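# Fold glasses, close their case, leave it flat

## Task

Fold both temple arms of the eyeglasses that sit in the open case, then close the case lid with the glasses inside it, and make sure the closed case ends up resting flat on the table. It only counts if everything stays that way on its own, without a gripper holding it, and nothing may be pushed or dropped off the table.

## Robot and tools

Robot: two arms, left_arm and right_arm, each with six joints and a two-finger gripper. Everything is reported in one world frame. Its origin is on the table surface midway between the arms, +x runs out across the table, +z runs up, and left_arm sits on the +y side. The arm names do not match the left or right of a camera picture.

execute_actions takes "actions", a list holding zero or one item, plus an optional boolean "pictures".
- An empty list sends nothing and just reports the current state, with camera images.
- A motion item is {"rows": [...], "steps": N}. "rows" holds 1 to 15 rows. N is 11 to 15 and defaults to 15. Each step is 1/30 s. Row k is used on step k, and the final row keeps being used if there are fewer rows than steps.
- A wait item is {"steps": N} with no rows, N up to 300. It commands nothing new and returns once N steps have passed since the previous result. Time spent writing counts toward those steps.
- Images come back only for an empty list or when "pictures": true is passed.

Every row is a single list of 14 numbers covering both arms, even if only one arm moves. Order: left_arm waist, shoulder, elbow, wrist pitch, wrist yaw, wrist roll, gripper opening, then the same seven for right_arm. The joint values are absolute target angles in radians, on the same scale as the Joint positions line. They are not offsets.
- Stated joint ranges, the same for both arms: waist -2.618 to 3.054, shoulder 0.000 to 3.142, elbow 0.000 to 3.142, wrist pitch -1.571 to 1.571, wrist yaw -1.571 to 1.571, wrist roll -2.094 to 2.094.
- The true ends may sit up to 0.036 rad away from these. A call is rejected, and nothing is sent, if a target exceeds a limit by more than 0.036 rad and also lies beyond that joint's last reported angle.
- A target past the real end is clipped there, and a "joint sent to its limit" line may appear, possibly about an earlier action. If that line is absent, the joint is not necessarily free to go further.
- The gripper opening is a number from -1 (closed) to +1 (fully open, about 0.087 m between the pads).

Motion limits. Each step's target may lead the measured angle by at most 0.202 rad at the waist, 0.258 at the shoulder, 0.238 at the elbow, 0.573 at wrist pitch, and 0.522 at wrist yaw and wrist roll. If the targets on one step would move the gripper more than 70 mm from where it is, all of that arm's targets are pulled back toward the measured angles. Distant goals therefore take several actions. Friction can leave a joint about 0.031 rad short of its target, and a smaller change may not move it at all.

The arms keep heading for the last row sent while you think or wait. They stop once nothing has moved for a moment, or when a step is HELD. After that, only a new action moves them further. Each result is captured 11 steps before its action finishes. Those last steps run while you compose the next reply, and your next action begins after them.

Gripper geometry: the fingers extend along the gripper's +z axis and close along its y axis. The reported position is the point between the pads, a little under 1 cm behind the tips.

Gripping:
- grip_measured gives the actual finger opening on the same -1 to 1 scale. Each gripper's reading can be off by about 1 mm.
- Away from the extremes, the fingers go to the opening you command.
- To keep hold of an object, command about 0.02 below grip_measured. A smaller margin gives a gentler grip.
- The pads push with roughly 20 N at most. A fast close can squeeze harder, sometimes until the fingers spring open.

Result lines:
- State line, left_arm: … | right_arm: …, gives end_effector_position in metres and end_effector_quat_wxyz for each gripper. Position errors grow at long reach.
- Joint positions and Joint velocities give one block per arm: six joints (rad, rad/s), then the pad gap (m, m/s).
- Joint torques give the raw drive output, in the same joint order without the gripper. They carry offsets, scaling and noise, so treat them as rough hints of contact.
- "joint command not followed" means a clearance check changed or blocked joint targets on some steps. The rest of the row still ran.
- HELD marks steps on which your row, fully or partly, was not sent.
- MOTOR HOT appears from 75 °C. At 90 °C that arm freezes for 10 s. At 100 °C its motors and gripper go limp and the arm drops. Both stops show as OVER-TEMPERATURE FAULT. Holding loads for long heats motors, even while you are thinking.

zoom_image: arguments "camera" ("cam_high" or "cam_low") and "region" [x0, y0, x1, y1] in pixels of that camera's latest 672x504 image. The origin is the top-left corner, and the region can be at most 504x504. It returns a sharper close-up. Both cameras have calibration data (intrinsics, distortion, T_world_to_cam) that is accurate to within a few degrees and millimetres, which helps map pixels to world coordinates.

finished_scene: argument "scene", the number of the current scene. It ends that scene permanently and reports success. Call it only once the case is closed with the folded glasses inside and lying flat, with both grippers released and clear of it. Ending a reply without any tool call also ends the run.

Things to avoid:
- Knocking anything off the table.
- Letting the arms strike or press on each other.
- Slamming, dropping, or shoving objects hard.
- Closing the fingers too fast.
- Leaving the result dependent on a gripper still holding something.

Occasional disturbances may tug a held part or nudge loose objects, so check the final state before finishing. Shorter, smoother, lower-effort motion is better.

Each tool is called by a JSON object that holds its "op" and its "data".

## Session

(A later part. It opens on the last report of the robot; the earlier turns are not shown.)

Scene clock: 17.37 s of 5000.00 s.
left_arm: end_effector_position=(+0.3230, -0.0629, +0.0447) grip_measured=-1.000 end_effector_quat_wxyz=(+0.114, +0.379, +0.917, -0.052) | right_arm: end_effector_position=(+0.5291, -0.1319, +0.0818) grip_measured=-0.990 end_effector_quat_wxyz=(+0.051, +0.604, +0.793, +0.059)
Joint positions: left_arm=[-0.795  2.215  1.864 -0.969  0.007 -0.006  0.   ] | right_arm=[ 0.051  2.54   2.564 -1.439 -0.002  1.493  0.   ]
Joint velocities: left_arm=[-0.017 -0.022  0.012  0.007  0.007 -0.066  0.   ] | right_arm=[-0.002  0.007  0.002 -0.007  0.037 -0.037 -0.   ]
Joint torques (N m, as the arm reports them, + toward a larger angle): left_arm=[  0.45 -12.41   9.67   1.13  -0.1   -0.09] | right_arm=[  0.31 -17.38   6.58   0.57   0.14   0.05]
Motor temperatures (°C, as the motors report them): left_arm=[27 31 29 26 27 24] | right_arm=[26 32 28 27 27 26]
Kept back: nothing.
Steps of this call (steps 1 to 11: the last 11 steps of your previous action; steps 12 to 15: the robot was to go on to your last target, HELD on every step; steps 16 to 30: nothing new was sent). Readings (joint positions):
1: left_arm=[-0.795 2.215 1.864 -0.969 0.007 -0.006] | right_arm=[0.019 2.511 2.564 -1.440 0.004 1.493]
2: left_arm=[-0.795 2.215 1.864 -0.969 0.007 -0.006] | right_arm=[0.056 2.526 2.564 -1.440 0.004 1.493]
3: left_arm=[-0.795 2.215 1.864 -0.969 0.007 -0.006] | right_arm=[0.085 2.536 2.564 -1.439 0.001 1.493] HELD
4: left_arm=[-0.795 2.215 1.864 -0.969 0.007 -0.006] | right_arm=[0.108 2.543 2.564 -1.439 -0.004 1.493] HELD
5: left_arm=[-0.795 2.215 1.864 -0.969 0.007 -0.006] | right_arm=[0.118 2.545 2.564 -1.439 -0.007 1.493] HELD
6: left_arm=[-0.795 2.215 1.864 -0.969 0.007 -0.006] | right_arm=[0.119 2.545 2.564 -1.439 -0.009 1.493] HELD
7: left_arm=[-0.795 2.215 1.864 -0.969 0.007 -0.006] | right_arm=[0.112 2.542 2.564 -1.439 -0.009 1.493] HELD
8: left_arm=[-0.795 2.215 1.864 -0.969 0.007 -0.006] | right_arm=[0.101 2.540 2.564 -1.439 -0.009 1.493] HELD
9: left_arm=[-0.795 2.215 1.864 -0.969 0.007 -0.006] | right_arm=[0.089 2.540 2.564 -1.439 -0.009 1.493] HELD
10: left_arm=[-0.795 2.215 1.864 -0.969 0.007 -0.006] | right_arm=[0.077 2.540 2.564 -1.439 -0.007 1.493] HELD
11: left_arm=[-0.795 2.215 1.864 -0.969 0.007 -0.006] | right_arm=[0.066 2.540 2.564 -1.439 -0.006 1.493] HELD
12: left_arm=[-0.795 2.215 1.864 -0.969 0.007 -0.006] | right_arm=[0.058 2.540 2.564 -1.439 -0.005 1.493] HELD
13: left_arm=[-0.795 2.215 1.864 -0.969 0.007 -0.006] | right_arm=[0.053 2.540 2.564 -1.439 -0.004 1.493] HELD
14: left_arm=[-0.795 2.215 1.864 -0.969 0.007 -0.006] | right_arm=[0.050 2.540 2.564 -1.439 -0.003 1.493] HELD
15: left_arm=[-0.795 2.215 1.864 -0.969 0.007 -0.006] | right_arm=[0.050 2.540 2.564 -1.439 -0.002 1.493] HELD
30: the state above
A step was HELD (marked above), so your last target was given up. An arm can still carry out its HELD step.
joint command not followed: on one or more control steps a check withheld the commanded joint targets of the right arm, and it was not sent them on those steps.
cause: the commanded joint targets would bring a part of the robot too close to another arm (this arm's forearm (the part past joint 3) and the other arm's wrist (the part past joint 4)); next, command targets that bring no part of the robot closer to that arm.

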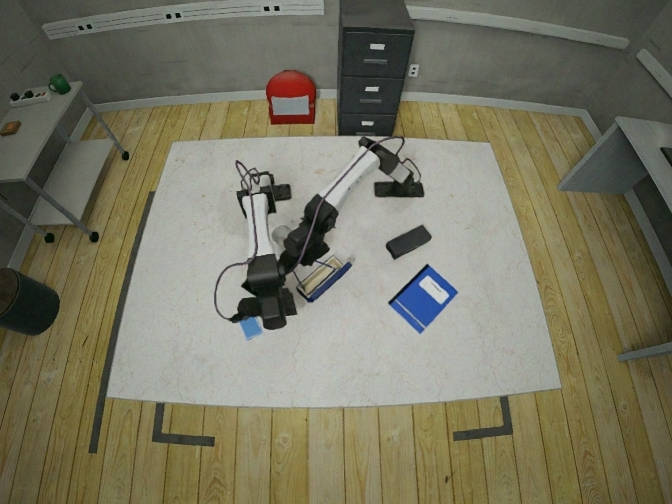

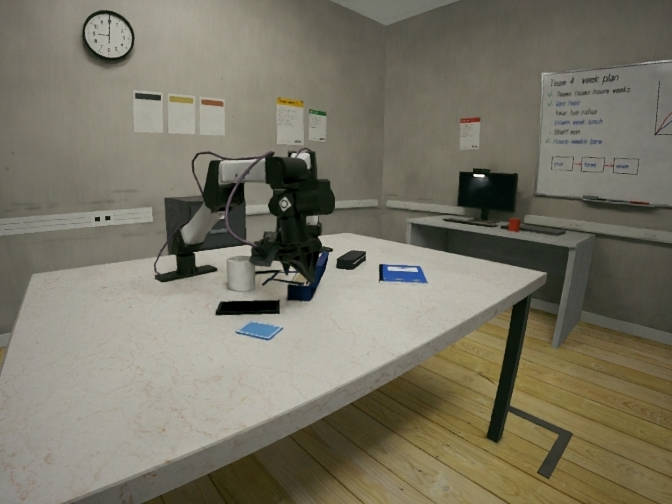

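{"op": "execute_actions", "data": {"actions": [{"rows":[[-0.79,2.23,1.89,-0.95,0,0,-1,0.03,2.6,2.58,-1.45,-0.5,1.5,-1]]}]}}

{"op": "execute_actions", "data": {"actions": [{"rows":[[-0.79,2.23,1.89,-0.95,0,0,-1,0.03,2.68,2.58,-1.55,-0.5,1.5,-1]]}]}}

{"op": "execute_actions", "data": {"actions": [{"steps":25}], "pictures": true}}

{"op": "zoom_image", "data": {"camera": "cam_low", "region": [240, 220, 380, 320]}}

{"op": "zoom_image", "data": {"camera": "cam_high", "region": [250, 230, 370, 320]}}

Scene clock: 18.13 s of 5000.00 s.
left_arm: end_effector_position=(+0.3230, -0.0629, +0.0447) grip_measured=-1.000 end_effector_quat_wxyz=(+0.114, +0.379, +0.917, -0.052) | right_arm: end_effector_position=(+0.5276, -0.1258, +0.0834) grip_measured=-0.990 end_effector_quat_wxyz=(+0.038, +0.603, +0.794, +0.071)
Joint positions: left_arm=[-0.795  2.215  1.864 -0.969  0.007 -0.006  0.   ] | right_arm=[ 0.051  2.54   2.564 -1.439 -0.038  1.493  0.   ]
Joint velocities: left_arm=[-0.012 -0.007 -0.017  0.022 -0.007 -0.066  0.   ] | right_arm=[-0.012  0.007  0.002  0.022 -0.476  0.007 -0.   ]
Joint torques (N m, as the arm reports them, + toward a larger angle): left_arm=[  0.49 -12.4    9.61   1.12  -0.1   -0.09] | right_arm=[  0.15 -15.93   6.82   0.55   0.01   0.05]
Motor temperatures (°C, as the motors report them): left_arm=[27 31 29 26 27 24] | right_arm=[26 33 28 27 27 26]
Steps of this call (steps 1 to 19: nothing new was sent; steps 20 to 23: the first 4 steps of this action). Readings (joint positions):
20: left_arm=[-0.795 2.215 1.864 -0.969 0.007 -0.006] | right_arm=[0.051 2.540 2.564 -1.439 -0.004 1.493]
21: left_arm=[-0.795 2.215 1.864 -0.969 0.007 -0.006] | right_arm=[0.051 2.540 2.564 -1.439 -0.011 1.493]
23: the state above

Scene clock: 18.63 s of 5000.00 s.
left_arm: end_effector_position=(+0.3230, -0.0629, +0.0447) grip_measured=-1.000 end_effector_quat_wxyz=(+0.114, +0.379, +0.917, -0.052) | right_arm: end_effector_position=(+0.5052, -0.0718, +0.0833) grip_measured=-0.990 end_effector_quat_wxyz=(-0.132, +0.590, +0.780, +0.160)
Joint positions: left_arm=[-0.795  2.215  1.864 -0.969  0.007 -0.006  0.   ] | right_arm=[ 0.044  2.601  2.568 -1.474 -0.414  1.493  0.   ]
Joint velocities: left_arm=[-0.002 -0.012  0.007  0.051  0.051 -0.007  0.   ] | right_arm=[-0.042  0.549  0.017 -0.418 -0.623  0.007  0.001]
Joint torques (N m, as the arm reports them, + toward a larger angle): left_arm=[  0.47 -12.38   9.65   1.13  -0.1   -0.08] | right_arm=[ -0.77 -12.61   7.3    0.28  -0.22   0.1 ]
Motor temperatures (°C, as the motors report them): left_arm=[27 32 29 26 27 24] | right_arm=[26 34 28 27 27 26]
Steps of this call (steps 1 to 11: the last 11 steps of your previous action; steps 12 to 15: the first 4 steps of this action). Readings (joint positions):
12: left_arm=[-0.795 2.215 1.864 -0.969 0.007 -0.006] | right_arm=[0.049 2.558 2.564 -1.441 -0.345 1.493]
13: left_arm=[-0.795 2.215 1.864 -0.969 0.007 -0.006] | right_arm=[0.047 2.568 2.564 -1.448 -0.370 1.493]
15: the state above

Scene clock: 19.47 s of 5000.00 s.
left_arm: end_effector_position=(+0.3230, -0.0629, +0.0447) grip_measured=-1.000 end_effector_quat_wxyz=(+0.114, +0.379, +0.917, -0.052) | right_arm: end_effector_position=(+0.4918, -0.0680, +0.0528) grip_measured=-0.990 end_effector_quat_wxyz=(-0.198, +0.601, +0.762, +0.138)
Joint positions: left_arm=[-0.795  2.215  1.864 -0.969  0.007 -0.006  0.   ] | right_arm=[ 0.037  2.682  2.568 -1.52  -0.483  1.497  0.   ]
Joint velocities: left_arm=[-0.007 -0.007  0.007  0.022  0.007 -0.007  0.   ] | right_arm=[ 0.012  0.012 -0.012 -0.037  0.022  0.037  0.   ]
Joint torques (N m, as the arm reports them, + toward a larger angle): left_arm=[  0.45 -12.43   9.67   1.13  -0.11  -0.09] | right_arm=[ -0.38 -16.86   7.28  -0.09  -0.39   0.07]
Motor temperatures (°C, as the motors report them): left_arm=[27 32 29 26 27 24] | right_arm=[26 34 28 27 27 26]
Kept back: nothing.
Steps of this call (steps 1 to 11: the last 11 steps of your previous action; steps 12 to 25: the robot went on to your last target). Readings (joint positions):
1: left_arm=[-0.795 2.215 1.864 -0.969 0.007 -0.006] | right_arm=[0.043 2.621 2.568 -1.486 -0.430 1.493]
2: left_arm=[-0.795 2.215 1.864 -0.969 0.007 -0.006] | right_arm=[0.042 2.640 2.568 -1.496 -0.442 1.494]
4: left_arm=[-0.795 2.215 1.864 -0.969 0.007 -0.006] | right_arm=[0.040 2.670 2.568 -1.509 -0.459 1.494]
8: left_arm=[-0.795 2.215 1.864 -0.969 0.007 -0.006] | right_arm=[0.037 2.682 2.568 -1.517 -0.476 1.496]
25: the state above

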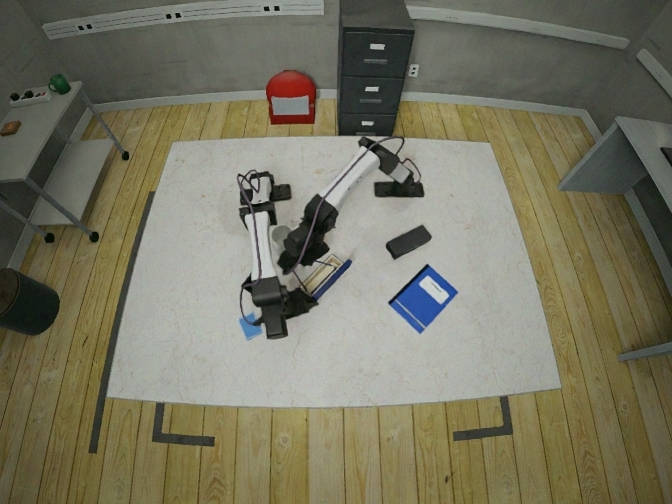

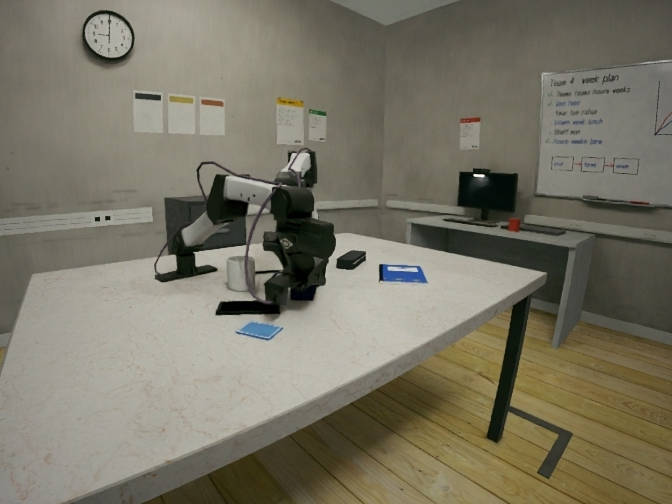

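Region (240, 220, 380, 320) of cam_low's 672x504 image, scaled by 3.600, with more detail than that image has; it fills the top 360 rows of this view, and the rest is white.

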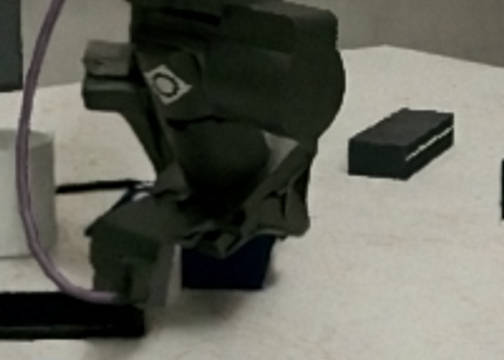

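Region (250, 230, 370, 320) of cam_high's 672x504 image, scaled by 4.200, with more detail than that image has; it fills the top 378 rows of this view, and the rest is white.

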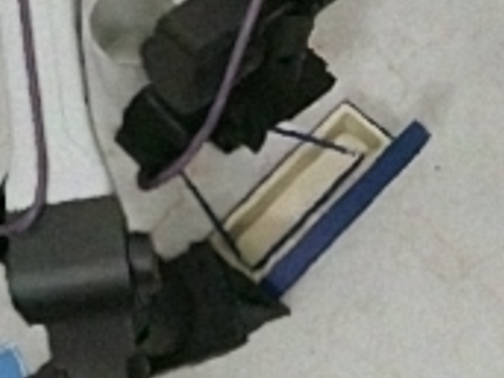

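{"op": "execute_actions", "data": {"actions": [{"rows":[[-0.75,2.18,1.89,-0.87,0,0,-1,0.03,2.68,2.58,-1.53,-0.5,1.5,-1]]}]}}

{"op": "execute_actions", "data": {"actions": [{"rows":[[-0.69,2.2,1.89,-0.78,0,0,-1,0.03,2.68,2.58,-1.53,-0.5,1.5,-1]]}]}}

{"op": "execute_actions", "data": {"actions": [{"steps":22}]}}

{"op": "execute_actions", "data": {"actions": [{"rows":[[-0.6,1.85,1.89,-1,0,0,-1,0.03,2.68,2.58,-1.53,-0.5,1.5,-1]]}]}}

{"op": "execute_actions", "data": {"actions": [{"rows":[[0,1.5,1.4,-1.1,0,0,-1,-0.2,2.4,2.58,-1.4,-0.5,1.5,-1]]}]}}

{"op": "execute_actions", "data": {"actions": [{"steps":30}], "pictures": true}}

{"op": "zoom_image", "data": {"camera": "cam_low", "region": [240, 220, 380, 320]}}

{"op": "zoom_image", "data": {"camera": "cam_high", "region": [250, 230, 370, 320]}}

Scene clock: 20.37 s of 5000.00 s.
left_arm: end_effector_position=(+0.3373, -0.0632, +0.0461) grip_measured=-1.000 end_effector_quat_wxyz=(+0.134, +0.368, +0.918, -0.059) | right_arm: end_effector_position=(+0.4918, -0.0680, +0.0528) grip_measured=-0.990 end_effector_quat_wxyz=(-0.198, +0.601, +0.762, +0.138)
Joint positions: left_arm=[-0.773  2.214  1.864 -0.928  0.008 -0.006  0.   ] | right_arm=[ 0.037  2.682  2.568 -1.52  -0.483  1.497  0.   ]
Joint velocities: left_arm=[ 0.198 -0.012  0.002  0.212  0.037 -0.066  0.   ] | right_arm=[ 0.002  0.002 -0.002 -0.037 -0.022 -0.007 -0.   ]
Joint torques (N m, as the arm reports them, + toward a larger angle): left_arm=[  0.81 -16.38   9.8    1.19  -0.11  -0.08] | right_arm=[ -0.43 -16.85   7.22   0.08  -0.4    0.08]
Motor temperatures (°C, as the motors report them): left_arm=[27 32 30 26 27 24] | right_arm=[26 35 29 27 27 26]
Steps of this call (steps 1 to 15: the robot went on to your last target; steps 16 to 23: nothing new was sent; steps 24 to 27: the first 4 steps of this action). Readings (joint positions):
24: left_arm=[-0.792 2.215 1.864 -0.962 0.008 -0.006] | right_arm=[0.037 2.682 2.568 -1.520 -0.483 1.497]
25: left_arm=[-0.788 2.215 1.864 -0.950 0.008 -0.006] | right_arm=[0.037 2.682 2.568 -1.520 -0.483 1.497]
27: the state above

Scene clock: 20.87 s of 5000.00 s.
left_arm: end_effector_position=(+0.3654, -0.0581, +0.0512) grip_measured=-1.000 end_effector_quat_wxyz=(+0.167, +0.343, +0.922, -0.072) | right_arm: end_effector_position=(+0.4944, -0.0678, +0.0527) grip_measured=-0.990 end_effector_quat_wxyz=(-0.195, +0.602, +0.762, +0.142)
Joint positions: left_arm=[-0.721  2.209  1.864 -0.86   0.017 -0.006  0.   ] | right_arm=[ 0.036  2.682  2.568 -1.508 -0.484  1.5    0.   ]
Joint velocities: left_arm=[0.3   0.002 0.007 0.139 0.11  0.022 0.   ] | right_arm=[-0.037  0.012 -0.002  0.256  0.007  0.051 -0.   ]
Joint torques (N m, as the arm reports them, + toward a larger angle): left_arm=[  1.02 -14.54   9.88   1.79  -0.3   -0.07] | right_arm=[ -0.41 -16.99   7.23  -0.29  -0.39  -0.03]
Motor temperatures (°C, as the motors report them): left_arm=[27 32 30 26 27 24] | right_arm=[26 36 29 27 27 26]
Steps of this call (steps 1 to 11: the last 11 steps of your previous action; steps 12 to 15: the first 4 steps of this action). Readings (joint positions):
12: left_arm=[-0.750 2.209 1.864 -0.892 0.009 -0.006] | right_arm=[0.037 2.682 2.568 -1.520 -0.483 1.497]
13: left_arm=[-0.743 2.209 1.864 -0.876 0.009 -0.006] | right_arm=[0.037 2.682 2.568 -1.520 -0.483 1.497]
15: the state above

Scene clock: 21.60 s of 5000.00 s.
left_arm: end_effector_position=(+0.3741, -0.0538, +0.0520) grip_measured=-1.000 end_effector_quat_wxyz=(+0.174, +0.334, +0.923, -0.075) | right_arm: end_effector_position=(+0.5004, -0.0694, +0.0525) grip_measured=-0.990 end_effector_quat_wxyz=(-0.187, +0.603, +0.761, +0.150)
Joint positions: left_arm=[-0.701  2.209  1.864 -0.845  0.021 -0.006  0.   ] | right_arm=[ 0.031  2.682  2.568 -1.485 -0.484  1.504  0.   ]
Joint velocities: left_arm=[ 0.002  0.007  0.002 -0.051  0.022 -0.081  0.   ] | right_arm=[-0.007  0.027 -0.002  0.037 -0.081  0.022 -0.001]
Joint torques (N m, as the arm reports them, + toward a larger angle): left_arm=[  0.88 -14.56   9.88   1.88  -0.23  -0.08] | right_arm=[  0.1  -16.97   7.36  -0.14  -0.38  -0.01]
Motor temperatures (°C, as the motors report them): left_arm=[27 33 30 26 27 24] | right_arm=[26 37 29 27 27 26]
Kept back: nothing.
Steps of this call (steps 1 to 11: the last 11 steps of your previous action; steps 12 to 22: the robot went on to your last target). Readings (joint positions):
1: left_arm=[-0.713 2.209 1.864 -0.858 0.020 -0.006] | right_arm=[0.036 2.682 2.568 -1.500 -0.484 1.502]
2: left_arm=[-0.707 2.209 1.864 -0.858 0.021 -0.006] | right_arm=[0.035 2.682 2.568 -1.493 -0.484 1.503]
4: left_arm=[-0.701 2.209 1.864 -0.856 0.021 -0.006] | right_arm=[0.032 2.682 2.568 -1.486 -0.484 1.504]
8: left_arm=[-0.701 2.209 1.864 -0.847 0.021 -0.006] | right_arm=[0.031 2.682 2.568 -1.485 -0.484 1.504]
22: the state above

Scene clock: 21.73 s of 5000.00 s.
left_arm: end_effector_position=(+0.3750, -0.0349, +0.0847) grip_measured=-1.000 end_effector_quat_wxyz=(+0.184, +0.318, +0.927, -0.076) | right_arm: end_effector_position=(+0.4972, -0.0695, +0.0530) grip_measured=-0.990 end_effector_quat_wxyz=(-0.193, +0.604, +0.759, +0.146)
Joint positions: left_arm=[-0.669  2.131  1.864 -0.905  0.023 -0.006  0.   ] | right_arm=[ 0.031  2.682  2.568 -1.501 -0.487  1.504  0.   ]
Joint velocities: left_arm=[ 0.388 -0.95  -0.002 -0.403 -0.022 -0.037  0.   ] | right_arm=[ 0.002  0.007 -0.002 -0.095  0.037 -0.051 -0.   ]
Joint torques (N m, as the arm reports them, + toward a larger angle): left_arm=[  0.8  -17.97   9.     1.22  -0.15  -0.11] | right_arm=[  0.15 -16.94   7.22   0.1   -0.36   0.04]
Motor temperatures (°C, as the motors report them): left_arm=[27 33 30 26 27 24] | right_arm=[26 37 29 27 27 26]
Steps of this call (steps 1 to 4: the first 4 steps of this action). Readings (joint positions):
1: left_arm=[-0.698 2.200 1.864 -0.855 0.023 -0.006] | right_arm=[0.031 2.682 2.568 -1.486 -0.484 1.504]
2: left_arm=[-0.692 2.185 1.864 -0.877 0.023 -0.006] | right_arm=[0.031 2.682 2.568 -1.491 -0.485 1.504]
4: the state above

Scene clock: 22.23 s of 5000.00 s.
left_arm: end_effector_position=(+0.3606, +0.0684, +0.2056) grip_measured=-1.000 end_effector_quat_wxyz=(+0.278, +0.229, +0.930, -0.078) | right_arm: end_effector_position=(+0.5111, -0.0918, +0.0810) grip_measured=-0.990 end_effector_quat_wxyz=(-0.169, +0.616, +0.749, +0.175)
Joint positions: left_arm=[-0.49   1.7    1.705 -0.99   0.016 -0.006  0.   ] | right_arm=[-0.018  2.624  2.567 -1.491 -0.491  1.504  0.   ]
Joint velocities: left_arm=[ 1.238 -1.219 -1.512 -0.403 -0.051  0.007  0.   ] | right_arm=[-0.608 -0.72  -0.007  0.212  0.007  0.037  0.001]
Joint torques (N m, as the arm reports them, + toward a larger angle): left_arm=[  0.78 -12.13   7.19   1.29  -0.12  -0.1 ] | right_arm=[ -2.26 -20.26   6.76   0.36  -0.22   0.01]
Motor temperatures (°C, as the motors report them): left_arm=[27 33 30 26 27 24] | right_arm=[26 37 29 27 27 26]
Steps of this call (steps 1 to 11: the last 11 steps of your previous action; steps 12 to 15: the first 4 steps of this action). Readings (joint positions):
12: left_arm=[-0.588 1.809 1.861 -0.954 0.014 -0.006] | right_arm=[0.025 2.674 2.567 -1.509 -0.489 1.504]
13: left_arm=[-0.567 1.778 1.810 -0.963 0.016 -0.006] | right_arm=[0.017 2.664 2.567 -1.504 -0.490 1.504]
15: the state above

Scene clock: 23.23 s of 5000.00 s.
left_arm: end_effector_position=(+0.3165, +0.2637, +0.1619) grip_measured=-1.000 end_effector_quat_wxyz=(+0.184, -0.010, +0.983, +0.004) | right_arm: end_effector_position=(+0.5481, -0.1856, +0.2054) grip_measured=-0.990 end_effector_quat_wxyz=(-0.027, +0.643, +0.705, +0.296)
Joint positions: left_arm=[ 0.008  1.526  1.414 -1.088 -0.007 -0.006  0.   ] | right_arm=[-0.207  2.382  2.578 -1.404 -0.493  1.504  0.   ]
Joint velocities: left_arm=[ 0.007 -0.012 -0.012 -0.022  0.022  0.022  0.   ] | right_arm=[-0.002 -0.007 -0.012 -0.051 -0.022 -0.037 -0.001]
Joint torques (N m, as the arm reports them, + toward a larger angle): left_arm=[-0.46 -9.34  6.23  1.    0.02 -0.09] | right_arm=[  0.57 -13.58   6.75   0.97  -0.27  -0.04]
Motor temperatures (°C, as the motors report them): left_arm=[27 33 30 26 27 24] | right_arm=[26 38 29 27 27 26]
Kept back: nothing.
Steps of this call (steps 1 to 11: the last 11 steps of your previous action; steps 12 to 30: the robot went on to your last target). Readings (joint positions):
1: left_arm=[-0.443 1.658 1.652 -1.000 0.016 -0.006] | right_arm=[-0.041 2.597 2.567 -1.483 -0.491 1.504]
2: left_arm=[-0.392 1.618 1.600 -1.009 0.015 -0.006] | right_arm=[-0.067 2.569 2.567 -1.475 -0.491 1.504]
4: left_arm=[-0.277 1.555 1.507 -1.030 0.013 -0.006] | right_arm=[-0.121 2.508 2.567 -1.455 -0.492 1.504]
8: left_arm=[-0.022 1.526 1.422 -1.070 0.001 -0.006] | right_arm=[-0.214 2.400 2.570 -1.419 -0.492 1.504]
30: the state above
All arms were judged still, so your last target was given up. Only a new action makes them travel on or press farther. Fingers that are still opening or closing keep moving.

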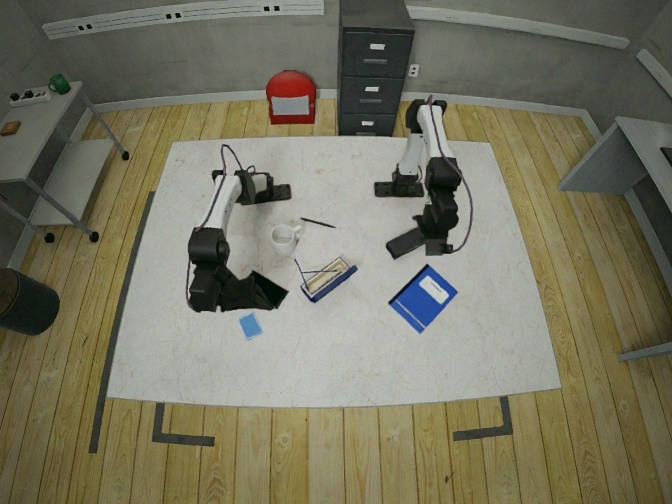

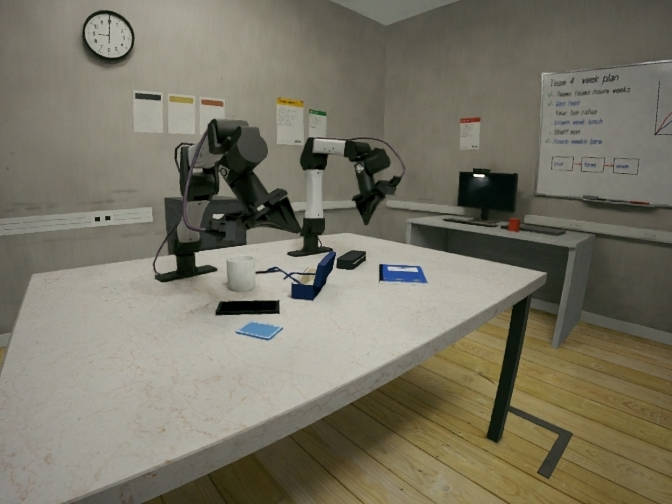

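Region (240, 220, 380, 320) of cam_low's 672x504 image, scaled by 3.600, with more detail than that image has; it fills the top 360 rows of this view, and the rest is white.

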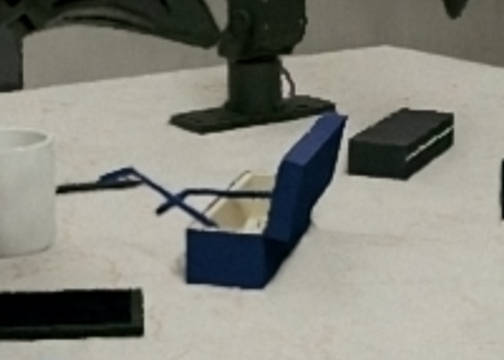

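Region (250, 230, 370, 320) of cam_high's 672x504 image, scaled by 4.200, with more detail than that image has; it fills the top 378 rows of this view, and the rest is white.

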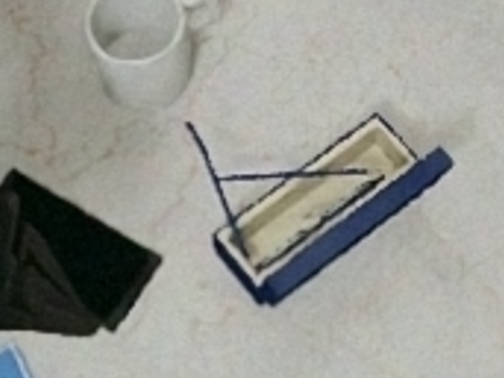

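{"op": "execute_actions", "data": {"actions": [{"rows":[[-0.3,2.1,1.89,-0.85,0.4,0,-1,0.347,1.9,1.69,-1.08,0,0,-1]]}]}}

{"op": "execute_actions", "data": {"actions": [{"steps":45}]}}

{"op": "execute_actions", "data": {"actions": [{"rows":[[-0.36,2.27,1.89,-0.85,0.4,0,-1,0.347,2.06,1.69,-1.08,0,0,-1]]}]}}

{"op": "execute_actions", "data": {"actions": [{"steps":30}], "pictures": true}}

{"op": "zoom_image", "data": {"camera": "cam_low", "region": [240, 220, 380, 320]}}

{"op": "zoom_image", "data": {"camera": "cam_high", "region": [250, 230, 370, 320]}}

Scene clock: 24.33 s of 5000.00 s.
left_arm: end_effector_position=(+0.3579, +0.2126, +0.1694) grip_measured=-1.000 end_effector_quat_wxyz=(+0.212, +0.046, +0.974, -0.059) | right_arm: end_effector_position=(+0.5130, -0.1583, +0.1947) grip_measured=-0.990 end_effector_quat_wxyz=(+0.124, +0.470, +0.849, +0.209)
Joint positions: left_arm=[-0.084  1.639  1.541 -1.041  0.102 -0.006  0.   ] | right_arm=[-0.058  2.151  2.244 -1.214 -0.205  1.14   0.   ]
Joint velocities: left_arm=[-0.911  1.096  1.096  0.593  0.799 -0.066  0.   ] | right_arm=[ 1.692 -1.941 -2.161  0.813  1.209 -2.484  0.001]
Joint torques (N m, as the arm reports them, + toward a larger angle): left_arm=[-0.92 -6.59  8.49  1.24  0.14 -0.14] | right_arm=[  1.59 -17.15   7.2    1.    -0.14  -0.01]
Motor temperatures (°C, as the motors report them): left_arm=[27 33 30 26 27 24] | right_arm=[26 39 29 27 27 26]
Steps of this call (steps 1 to 29: nothing new was sent; steps 30 to 33: the first 4 steps of this action). Readings (joint positions):
30: left_arm=[-0.001 1.539 1.431 -1.090 0.013 -0.006] | right_arm=[-0.188 2.344 2.514 -1.353 -0.416 1.424]
31: left_arm=[-0.023 1.567 1.464 -1.080 0.043 -0.006] | right_arm=[-0.158 2.283 2.413 -1.289 -0.321 1.324]
33: the state above

Scene clock: 25.83 s of 5000.00 s.
left_arm: end_effector_position=(+0.4410, +0.0537, +0.1019) grip_measured=-1.000 end_effector_quat_wxyz=(+0.186, +0.183, +0.940, -0.219) | right_arm: end_effector_position=(+0.3685, -0.0863, +0.1186) grip_measured=-0.990 end_effector_quat_wxyz=(+0.130, -0.239, +0.962, +0.038)
Joint positions: left_arm=[-0.306  2.125  1.865 -0.864  0.389 -0.006  0.   ] | right_arm=[ 0.354  1.907  1.696 -1.089 -0.009  0.008  0.   ]
Joint velocities: left_arm=[-0.002 -0.007  0.007 -0.007 -0.037 -0.051  0.   ] | right_arm=[ 0.022 -0.002 -0.007  0.066  0.022  0.007 -0.001]
Joint torques (N m, as the arm reports them, + toward a larger angle): left_arm=[  0.57 -15.13   9.98   1.39   0.23  -0.05] | right_arm=[ -0.34 -11.81   6.7    0.96   0.11  -0.05]
Motor temperatures (°C, as the motors report them): left_arm=[27 33 30 26 27 24] | right_arm=[26 39 29 27 27 26]
Kept back: nothing.
Steps of this call (steps 1 to 11: the last 11 steps of your previous action; steps 12 to 45: the robot went on to your last target). Readings (joint positions):
1: left_arm=[-0.117 1.678 1.580 -1.023 0.128 -0.006] | right_arm=[0.004 2.083 2.171 -1.187 -0.169 1.054]
2: left_arm=[-0.150 1.721 1.622 -1.006 0.154 -0.006] | right_arm=[0.072 2.016 2.098 -1.160 -0.138 0.961]
4: left_arm=[-0.211 1.818 1.717 -0.976 0.207 -0.006] | right_arm=[0.214 1.914 1.979 -1.124 -0.099 0.787]
8: left_arm=[-0.290 2.028 1.860 -0.889 0.309 -0.006] | right_arm=[0.377 1.867 1.788 -1.085 -0.072 0.434]
45: the state above
All arms were judged still, so your last target was given up. Only a new action makes them travel on or press farther. Fingers that are still opening or closing keep moving.

Scene clock: 25.97 s of 5000.00 s.
left_arm: end_effector_position=(+0.4411, +0.0384, +0.0722) grip_measured=-1.000 end_effector_quat_wxyz=(+0.162, +0.194, +0.942, -0.220) | right_arm: end_effector_position=(+0.3712, -0.0849, +0.0880) grip_measured=-0.990 end_effector_quat_wxyz=(+0.095, -0.240, +0.966, +0.029)
Joint positions: left_arm=[-0.337  2.206  1.885 -0.847  0.389 -0.006  0.   ] | right_arm=[ 0.354  1.995  1.701 -1.079 -0.009  0.008  0.   ]
Joint velocities: left_arm=[-0.291  0.769 -0.007 -0.007 -0.037  0.066  0.   ] | right_arm=[ 0.002  0.862 -0.012  0.037 -0.022  0.051 -0.   ]
Joint torques (N m, as the arm reports them, + toward a larger angle): left_arm=[ -0.23 -12.27   7.98   1.12   0.24  -0.06] | right_arm=[ -0.44 -10.84   6.25   0.74   0.08  -0.03]
Motor temperatures (°C, as the motors report them): left_arm=[27 33 30 26 27 24] | right_arm=[26 39 29 27 27 26]
Steps of this call (steps 1 to 4: the first 4 steps of this action). Readings (joint positions):
1: left_arm=[-0.310 2.137 1.870 -0.865 0.389 -0.006] | right_arm=[0.354 1.919 1.698 -1.090 -0.009 0.008]
2: left_arm=[-0.317 2.156 1.881 -0.857 0.389 -0.006] | right_arm=[0.354 1.938 1.701 -1.084 -0.009 0.008]
4: the state above

Scene clock: 26.97 s of 5000.00 s.
left_arm: end_effector_position=(+0.4297, +0.0293, +0.0343) grip_measured=-1.000 end_effector_quat_wxyz=(+0.118, +0.199, +0.949, -0.216) | right_arm: end_effector_position=(+0.3686, -0.0863, +0.0608) grip_measured=-0.990 end_effector_quat_wxyz=(+0.059, -0.240, +0.969, +0.020)
Joint positions: left_arm=[-0.362  2.288  1.885 -0.851  0.391 -0.006  0.   ] | right_arm=[ 0.354  2.069  1.701 -1.079 -0.009  0.008  0.   ]
Joint velocities: left_arm=[ 0.002  0.012 -0.002  0.007  0.007  0.139  0.   ] | right_arm=[-0.022 -0.002  0.002  0.066 -0.051 -0.007 -0.   ]
Joint torques (N m, as the arm reports them, + toward a larger angle): left_arm=[  0.28 -15.64   7.81   1.04   0.22  -0.06] | right_arm=[ -0.4  -13.29   5.97   0.64   0.1   -0.02]
Motor temperatures (°C, as the motors report them): left_arm=[27 34 30 26 27 24] | right_arm=[26 40 29 27 27 26]
Kept back: nothing.
Steps of this call (steps 1 to 11: the last 11 steps of your previous action; steps 12 to 30: the robot went on to your last target). Readings (joint positions):
1: left_arm=[-0.346 2.231 1.885 -0.847 0.390 -0.006] | right_arm=[0.354 2.022 1.701 -1.079 -0.009 0.008]
2: left_arm=[-0.354 2.254 1.885 -0.847 0.390 -0.006] | right_arm=[0.354 2.045 1.701 -1.079 -0.009 0.008]
4: left_arm=[-0.361 2.283 1.885 -0.849 0.390 -0.006] | right_arm=[0.354 2.068 1.701 -1.080 -0.009 0.008]
8: left_arm=[-0.362 2.288 1.885 -0.851 0.390 -0.006] | right_arm=[0.354 2.069 1.701 -1.079 -0.009 0.008]
30: the state above
All arms were judged still, so your last target was given up. Only a new action makes them travel on or press farther. Fingers that are still opening or closing keep moving.

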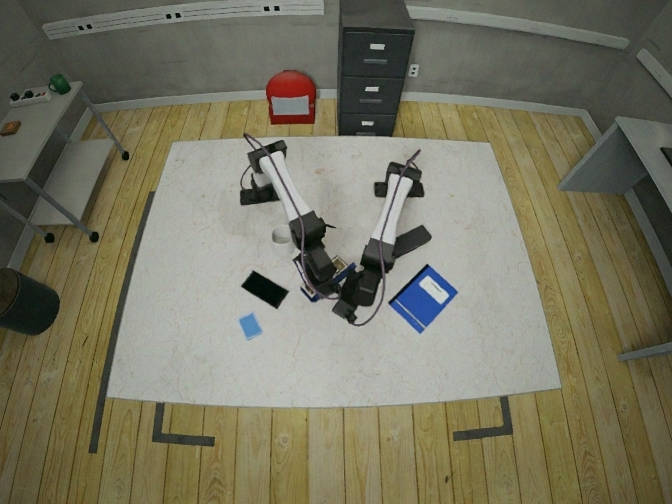

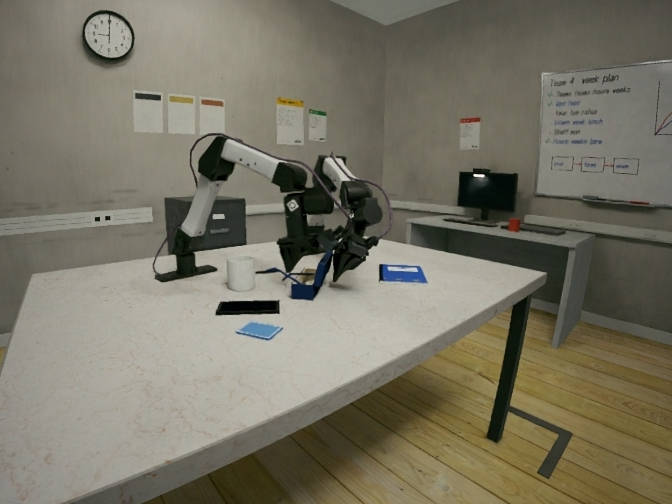

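Region (240, 220, 380, 320) of cam_low's 672x504 image, scaled by 3.600, with more detail than that image has; it fills the top 360 rows of this view, and the rest is white.

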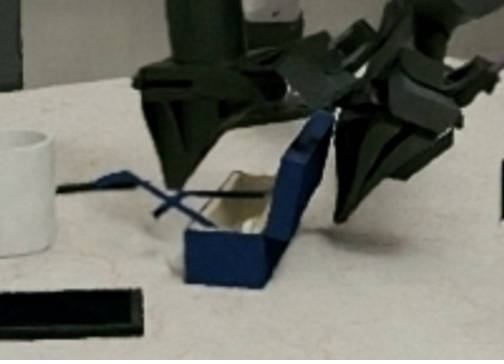

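Region (250, 230, 370, 320) of cam_high's 672x504 image, scaled by 4.200, with more detail than that image has; it fills the top 378 rows of this view, and the rest is white.

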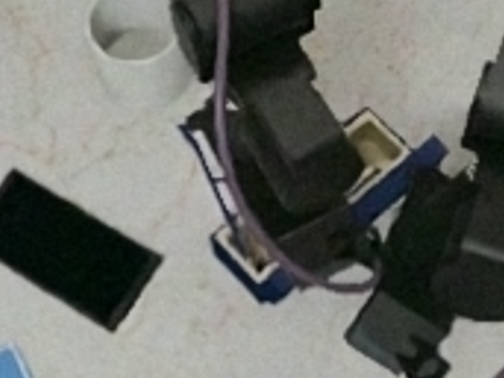

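{"op": "execute_actions", "data": {"actions": [{"rows":[[-0.36,2.27,1.89,-0.85,0.4,0,-1,0.347,2.105,1.69,-1.08,0,0,-1]]}]}}

{"op": "execute_actions", "data": {"actions": [{"rows":[[-0.36,2.27,1.89,-0.85,0.4,0,-1,0.32,2.09,1.69,-0.97,0,0,-1]]}]}}

{"op": "execute_actions", "data": {"actions": [{"rows":[[-0.36,2.27,1.89,-0.85,0.4,0,-1,0.3,2.09,1.69,-0.86,0,0,-1]]}]}}

{"op": "execute_actions", "data": {"actions": [{"steps":25}], "pictures": true}}

{"op": "zoom_image", "data": {"camera": "cam_low", "region": [240, 220, 380, 320]}}

Scene clock: 27.70 s of 5000.00 s.
left_arm: end_effector_position=(+0.4297, +0.0293, +0.0343) grip_measured=-1.000 end_effector_quat_wxyz=(+0.118, +0.199, +0.949, -0.216) | right_arm: end_effector_position=(+0.3686, -0.0863, +0.0608) grip_measured=-0.990 end_effector_quat_wxyz=(+0.059, -0.240, +0.969, +0.020)
Joint positions: left_arm=[-0.362  2.288  1.885 -0.851  0.391 -0.006  0.   ] | right_arm=[ 0.354  2.069  1.701 -1.079 -0.009  0.008  0.   ]
Joint velocities: left_arm=[ 0.007 -0.007  0.012  0.007  0.066 -0.007  0.   ] | right_arm=[-0.007 -0.002 -0.017 -0.081  0.051 -0.007 -0.   ]
Joint torques (N m, as the arm reports them, + toward a larger angle): left_arm=[  0.22 -15.66   7.84   1.03   0.22  -0.05] | right_arm=[-0.54 -9.47  6.    0.61  0.1  -0.03]
Motor temperatures (°C, as the motors report them): left_arm=[27 34 30 26 27 24] | right_arm=[26 40 29 27 27 26]
Steps of this call (steps 1 to 18: nothing new was sent; steps 19 to 22: the first 4 steps of this action). Readings (joint positions):
19: left_arm=[-0.362 2.288 1.885 -0.851 0.391 -0.006] | right_arm=[0.354 2.069 1.701 -1.079 -0.009 0.008]
20: left_arm=[-0.362 2.288 1.885 -0.851 0.391 -0.006] | right_arm=[0.354 2.069 1.701 -1.079 -0.009 0.008]
22: the state above

Scene clock: 28.20 s of 5000.00 s.
left_arm: end_effector_position=(+0.4297, +0.0293, +0.0343) grip_measured=-1.000 end_effector_quat_wxyz=(+0.118, +0.199, +0.949, -0.216) | right_arm: end_effector_position=(+0.3831, -0.0858, +0.0606) grip_measured=-0.990 end_effector_quat_wxyz=(+0.084, -0.232, +0.969, +0.026)
Joint positions: left_arm=[-0.362  2.288  1.885 -0.851  0.391 -0.006  0.   ] | right_arm=[ 0.338  2.069  1.701 -1.028 -0.009  0.007  0.   ]
Joint velocities: left_arm=[ 0.017  0.007 -0.027 -0.022 -0.007 -0.037  0.   ] | right_arm=[-0.144 -0.007 -0.007  0.271 -0.037 -0.051  0.   ]
Joint torques (N m, as the arm reports them, + toward a larger angle): left_arm=[  0.18 -15.63   7.83   1.03   0.21  -0.05] | right_arm=[ -0.55 -10.77   6.04   0.81   0.09  -0.06]
Motor temperatures (°C, as the motors report them): left_arm=[27 34 30 26 27 24] | right_arm=[26 40 29 27 27 26]
Steps of this call (steps 1 to 11: the last 11 steps of your previous action; steps 12 to 15: the first 4 steps of this action). Readings (joint positions):
12: left_arm=[-0.362 2.288 1.885 -0.851 0.391 -0.006] | right_arm=[0.352 2.069 1.701 -1.071 -0.009 0.007]
13: left_arm=[-0.362 2.288 1.885 -0.851 0.391 -0.006] | right_arm=[0.349 2.069 1.701 -1.055 -0.009 0.007]
15: the state above

Scene clock: 28.70 s of 5000.00 s.
left_arm: end_effector_position=(+0.4297, +0.0293, +0.0343) grip_measured=-1.000 end_effector_quat_wxyz=(+0.118, +0.199, +0.949, -0.216) | right_arm: end_effector_position=(+0.4092, -0.0826, +0.0620) grip_measured=-0.990 end_effector_quat_wxyz=(+0.132, -0.221, +0.966, +0.035)
Joint positions: left_arm=[-0.362  2.288  1.885 -0.851  0.391 -0.006  0.   ] | right_arm=[ 0.316  2.069  1.701 -0.93  -0.009  0.007  0.   ]
Joint velocities: left_arm=[-0.007  0.007  0.007 -0.081 -0.051 -0.066  0.   ] | right_arm=[-0.095  0.022 -0.002  0.447 -0.066 -0.037  0.001]
Joint torques (N m, as the arm reports them, + toward a larger angle): left_arm=[  0.26 -15.58   7.83   1.04   0.22  -0.06] | right_arm=[ -0.57 -10.99   6.35   0.89   0.06  -0.05]
Motor temperatures (°C, as the motors report them): left_arm=[27 34 30 26 27 24] | right_arm=[26 40 29 27 27 26]
Steps of this call (steps 1 to 11: the last 11 steps of your previous action; steps 12 to 15: the first 4 steps of this action). Readings (joint positions):
12: left_arm=[-0.362 2.288 1.885 -0.851 0.391 -0.006] | right_arm=[0.326 2.069 1.701 -0.981 -0.009 0.007]
13: left_arm=[-0.362 2.288 1.885 -0.851 0.391 -0.006] | right_arm=[0.324 2.069 1.701 -0.964 -0.009 0.007]
15: the state above

Scene clock: 29.53 s of 5000.00 s.
left_arm: end_effector_position=(+0.4297, +0.0293, +0.0343) grip_measured=-1.000 end_effector_quat_wxyz=(+0.118, +0.199, +0.949, -0.216) | right_arm: end_effector_position=(+0.4231, -0.0798, +0.0639) grip_measured=-0.990 end_effector_quat_wxyz=(+0.158, -0.216, +0.963, +0.041)
Joint positions: left_arm=[-0.362  2.288  1.885 -0.851  0.391 -0.006  0.   ] | right_arm=[ 0.308  2.069  1.701 -0.875 -0.008  0.007  0.   ]
Joint velocities: left_arm=[-0.002 -0.027 -0.012  0.095  0.007 -0.007  0.   ] | right_arm=[-0.012  0.012 -0.002  0.037  0.007  0.066 -0.001]
Joint torques (N m, as the arm reports them, + toward a larger angle): left_arm=[  0.23 -15.63   7.87   1.02   0.21  -0.06] | right_arm=[ -0.45 -11.08   6.38   1.11   0.07  -0.02]
Motor temperatures (°C, as the motors report them): left_arm=[27 35 30 26 27 24] | right_arm=[26 40 29 27 27 26]
Kept back: nothing.
Steps of this call (steps 1 to 11: the last 11 steps of your previous action; steps 12 to 25: the robot went on to your last target). Readings (joint positions):
1: left_arm=[-0.362 2.288 1.885 -0.851 0.391 -0.006] | right_arm=[0.313 2.069 1.701 -0.917 -0.009 0.007]
2: left_arm=[-0.362 2.288 1.885 -0.851 0.391 -0.006] | right_arm=[0.311 2.069 1.701 -0.908 -0.009 0.007]
4: left_arm=[-0.362 2.288 1.885 -0.851 0.391 -0.006] | right_arm=[0.308 2.069 1.701 -0.895 -0.009 0.007]
8: left_arm=[-0.362 2.288 1.885 -0.851 0.391 -0.006] | right_arm=[0.308 2.069 1.701 -0.884 -0.008 0.007]
25: the state above

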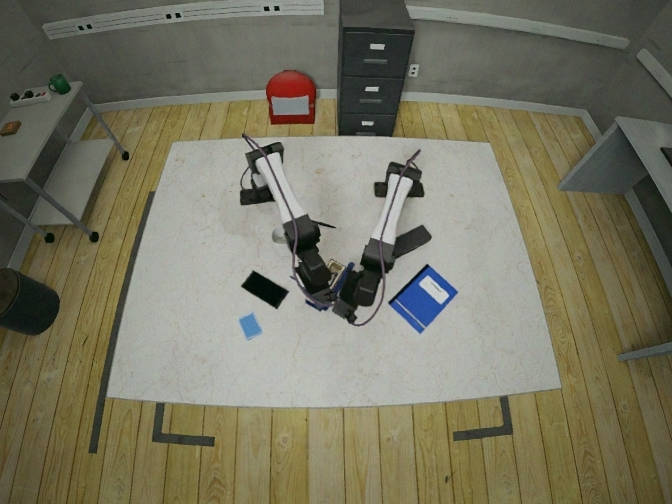

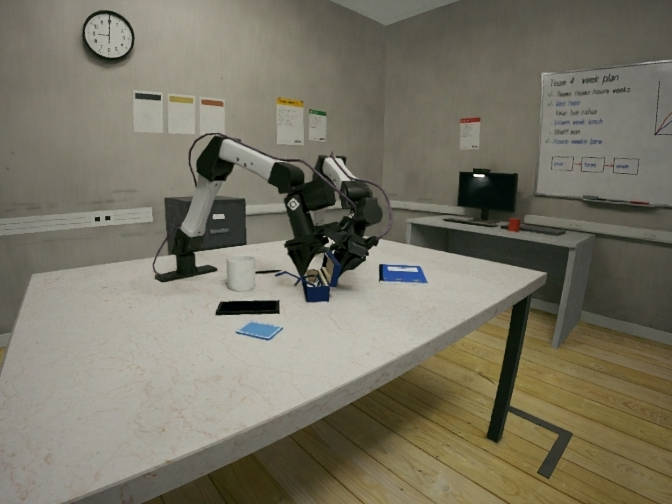

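Region (240, 220, 380, 320) of cam_low's 672x504 image, scaled by 3.600, with more detail than that image has; it fills the top 360 rows of this view, and the rest is white.

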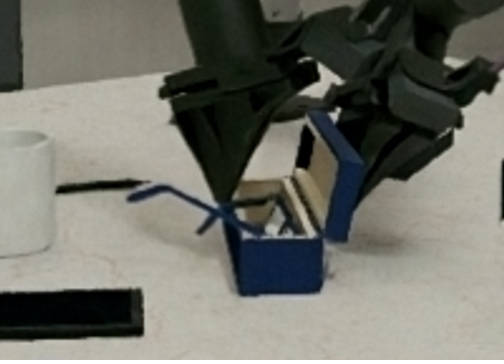

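{"op": "execute_actions", "data": {"actions": [{"rows":[[-0.36,2.27,1.89,-0.85,0.4,0,-1,0.35,2.09,1.69,-0.8,-0.1,0,-1]]}]}}

{"op": "execute_actions", "data": {"actions": [{"rows":[[-0.36,2.27,1.89,-0.85,0.4,0,-1,0.35,2.11,1.69,-0.76,-0.22,0,-1]]}]}}

{"op": "execute_actions", "data": {"actions": [{"steps":25}], "pictures": true}}

{"op": "zoom_image", "data": {"camera": "cam_low", "region": [240, 220, 380, 320]}}

Scene clock: 30.17 s of 5000.00 s.
left_arm: end_effector_position=(+0.4297, +0.0293, +0.0343) grip_measured=-1.000 end_effector_quat_wxyz=(+0.118, +0.199, +0.949, -0.216) | right_arm: end_effector_position=(+0.4233, -0.0610, +0.0657) grip_measured=-0.990 end_effector_quat_wxyz=(+0.169, -0.229, +0.956, +0.068)
Joint positions: left_arm=[-0.362  2.288  1.885 -0.851  0.391 -0.006  0.   ] | right_arm=[ 0.329  2.069  1.701 -0.84  -0.053  0.007  0.   ]
Joint velocities: left_arm=[ 0.017  0.002 -0.012  0.022 -0.007  0.007  0.   ] | right_arm=[ 0.212  0.007 -0.012  0.198 -0.359  0.037 -0.001]
Joint torques (N m, as the arm reports them, + toward a larger angle): left_arm=[  0.23 -15.65   7.82   1.02   0.22  -0.06] | right_arm=[  0.65 -11.15   6.42   1.05  -0.13  -0.05]
Motor temperatures (°C, as the motors report them): left_arm=[27 35 30 26 27 24] | right_arm=[26 40 29 27 27 26]
Steps of this call (steps 1 to 15: the robot went on to your last target; steps 16 to 19: the first 4 steps of this action). Readings (joint positions):
16: left_arm=[-0.362 2.288 1.885 -0.851 0.391 -0.006] | right_arm=[0.310 2.069 1.701 -0.870 -0.019 0.007]
17: left_arm=[-0.362 2.288 1.885 -0.851 0.391 -0.006] | right_arm=[0.315 2.069 1.701 -0.859 -0.032 0.007]
19: the state above

Scene clock: 30.67 s of 5000.00 s.
left_arm: end_effector_position=(+0.4311, +0.0319, +0.0343) grip_measured=-1.000 end_effector_quat_wxyz=(+0.118, +0.195, +0.949, -0.216) | right_arm: end_effector_position=(+0.4206, -0.0355, +0.0665) grip_measured=-0.990 end_effector_quat_wxyz=(+0.174, -0.245, +0.946, +0.119)
Joint positions: left_arm=[-0.356  2.288  1.885 -0.851  0.391 -0.008  0.   ] | right_arm=[ 0.344  2.076  1.701 -0.798 -0.149  0.008  0.   ]
Joint velocities: left_arm=[ 0.042  0.002  0.017 -0.007  0.022  0.007  0.   ] | right_arm=[ 0.002  0.046 -0.002  0.168 -0.418 -0.007 -0.001]
Joint torques (N m, as the arm reports them, + toward a larger angle): left_arm=[ -0.35 -15.61   7.81   1.04   0.22   0.  ] | right_arm=[  0.41 -10.52   6.4    1.14  -0.18  -0.05]
Motor temperatures (°C, as the motors report them): left_arm=[27 35 30 26 27 24] | right_arm=[26 40 29 27 27 26]
Steps of this call (steps 1 to 11: the last 11 steps of your previous action; steps 12 to 15: the first 4 steps of this action). Readings (joint positions):
12: left_arm=[-0.361 2.288 1.885 -0.851 0.391 -0.006] | right_arm=[0.345 2.070 1.701 -0.817 -0.099 0.007]
13: left_arm=[-0.359 2.288 1.885 -0.851 0.391 -0.008] | right_arm=[0.345 2.072 1.701 -0.812 -0.117 0.008]
15: the state above

Scene clock: 31.50 s of 5000.00 s.
left_arm: end_effector_position=(+0.4315, +0.0327, +0.0343) grip_measured=-1.000 end_effector_quat_wxyz=(+0.118, +0.194, +0.950, -0.216) | right_arm: end_effector_position=(+0.4198, -0.0250, +0.0685) grip_measured=-0.990 end_effector_quat_wxyz=(+0.176, -0.250, +0.941, +0.147)
Joint positions: left_arm=[-0.354  2.288  1.885 -0.851  0.391 -0.008  0.   ] | right_arm=[ 0.344  2.078  1.701 -0.777 -0.205  0.008  0.   ]
Joint velocities: left_arm=[-0.002 -0.007 -0.007 -0.051 -0.051 -0.051  0.   ] | right_arm=[ 0.012  0.002 -0.017  0.066  0.007 -0.007 -0.001]
Joint torques (N m, as the arm reports them, + toward a larger angle): left_arm=[ -0.33 -15.62   7.85   1.02   0.23  -0.03] | right_arm=[  0.55 -10.36   6.48   1.23  -0.29  -0.05]
Motor temperatures (°C, as the motors report them): left_arm=[27 35 30 26 27 24] | right_arm=[26 41 30 27 27 26]
Kept back: nothing.
Steps of this call (steps 1 to 11: the last 11 steps of your previous action; steps 12 to 25: the robot went on to your last target). Readings (joint positions):
1: left_arm=[-0.354 2.288 1.885 -0.851 0.391 -0.008] | right_arm=[0.344 2.077 1.701 -0.793 -0.161 0.008]
2: left_arm=[-0.354 2.288 1.885 -0.851 0.391 -0.008] | right_arm=[0.344 2.077 1.701 -0.789 -0.169 0.008]
4: left_arm=[-0.354 2.288 1.885 -0.851 0.391 -0.008] | right_arm=[0.344 2.078 1.701 -0.785 -0.183 0.008]
8: left_arm=[-0.354 2.288 1.885 -0.851 0.391 -0.008] | right_arm=[0.344 2.078 1.701 -0.780 -0.197 0.008]
25: the state above

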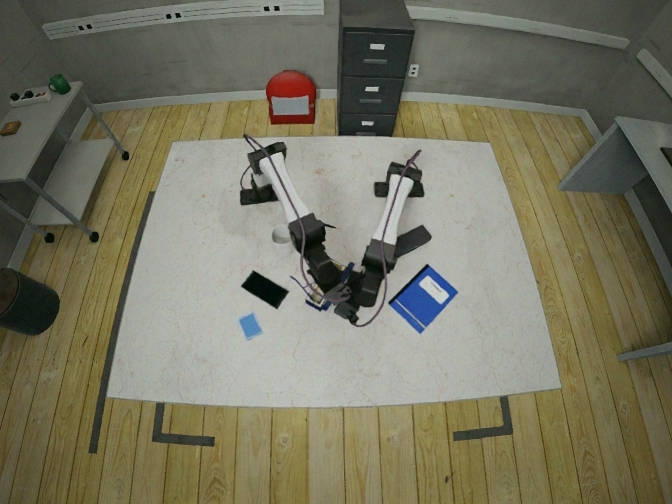

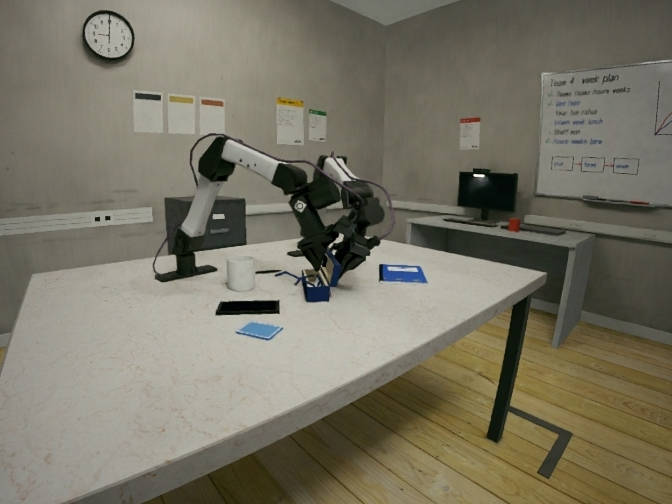

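Region (240, 220, 380, 320) of cam_low's 672x504 image, scaled by 3.600, with more detail than that image has; it fills the top 360 rows of this view, and the rest is white.

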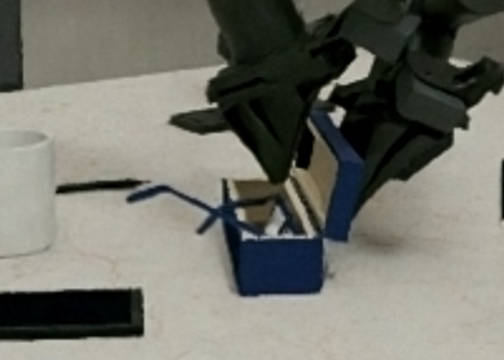

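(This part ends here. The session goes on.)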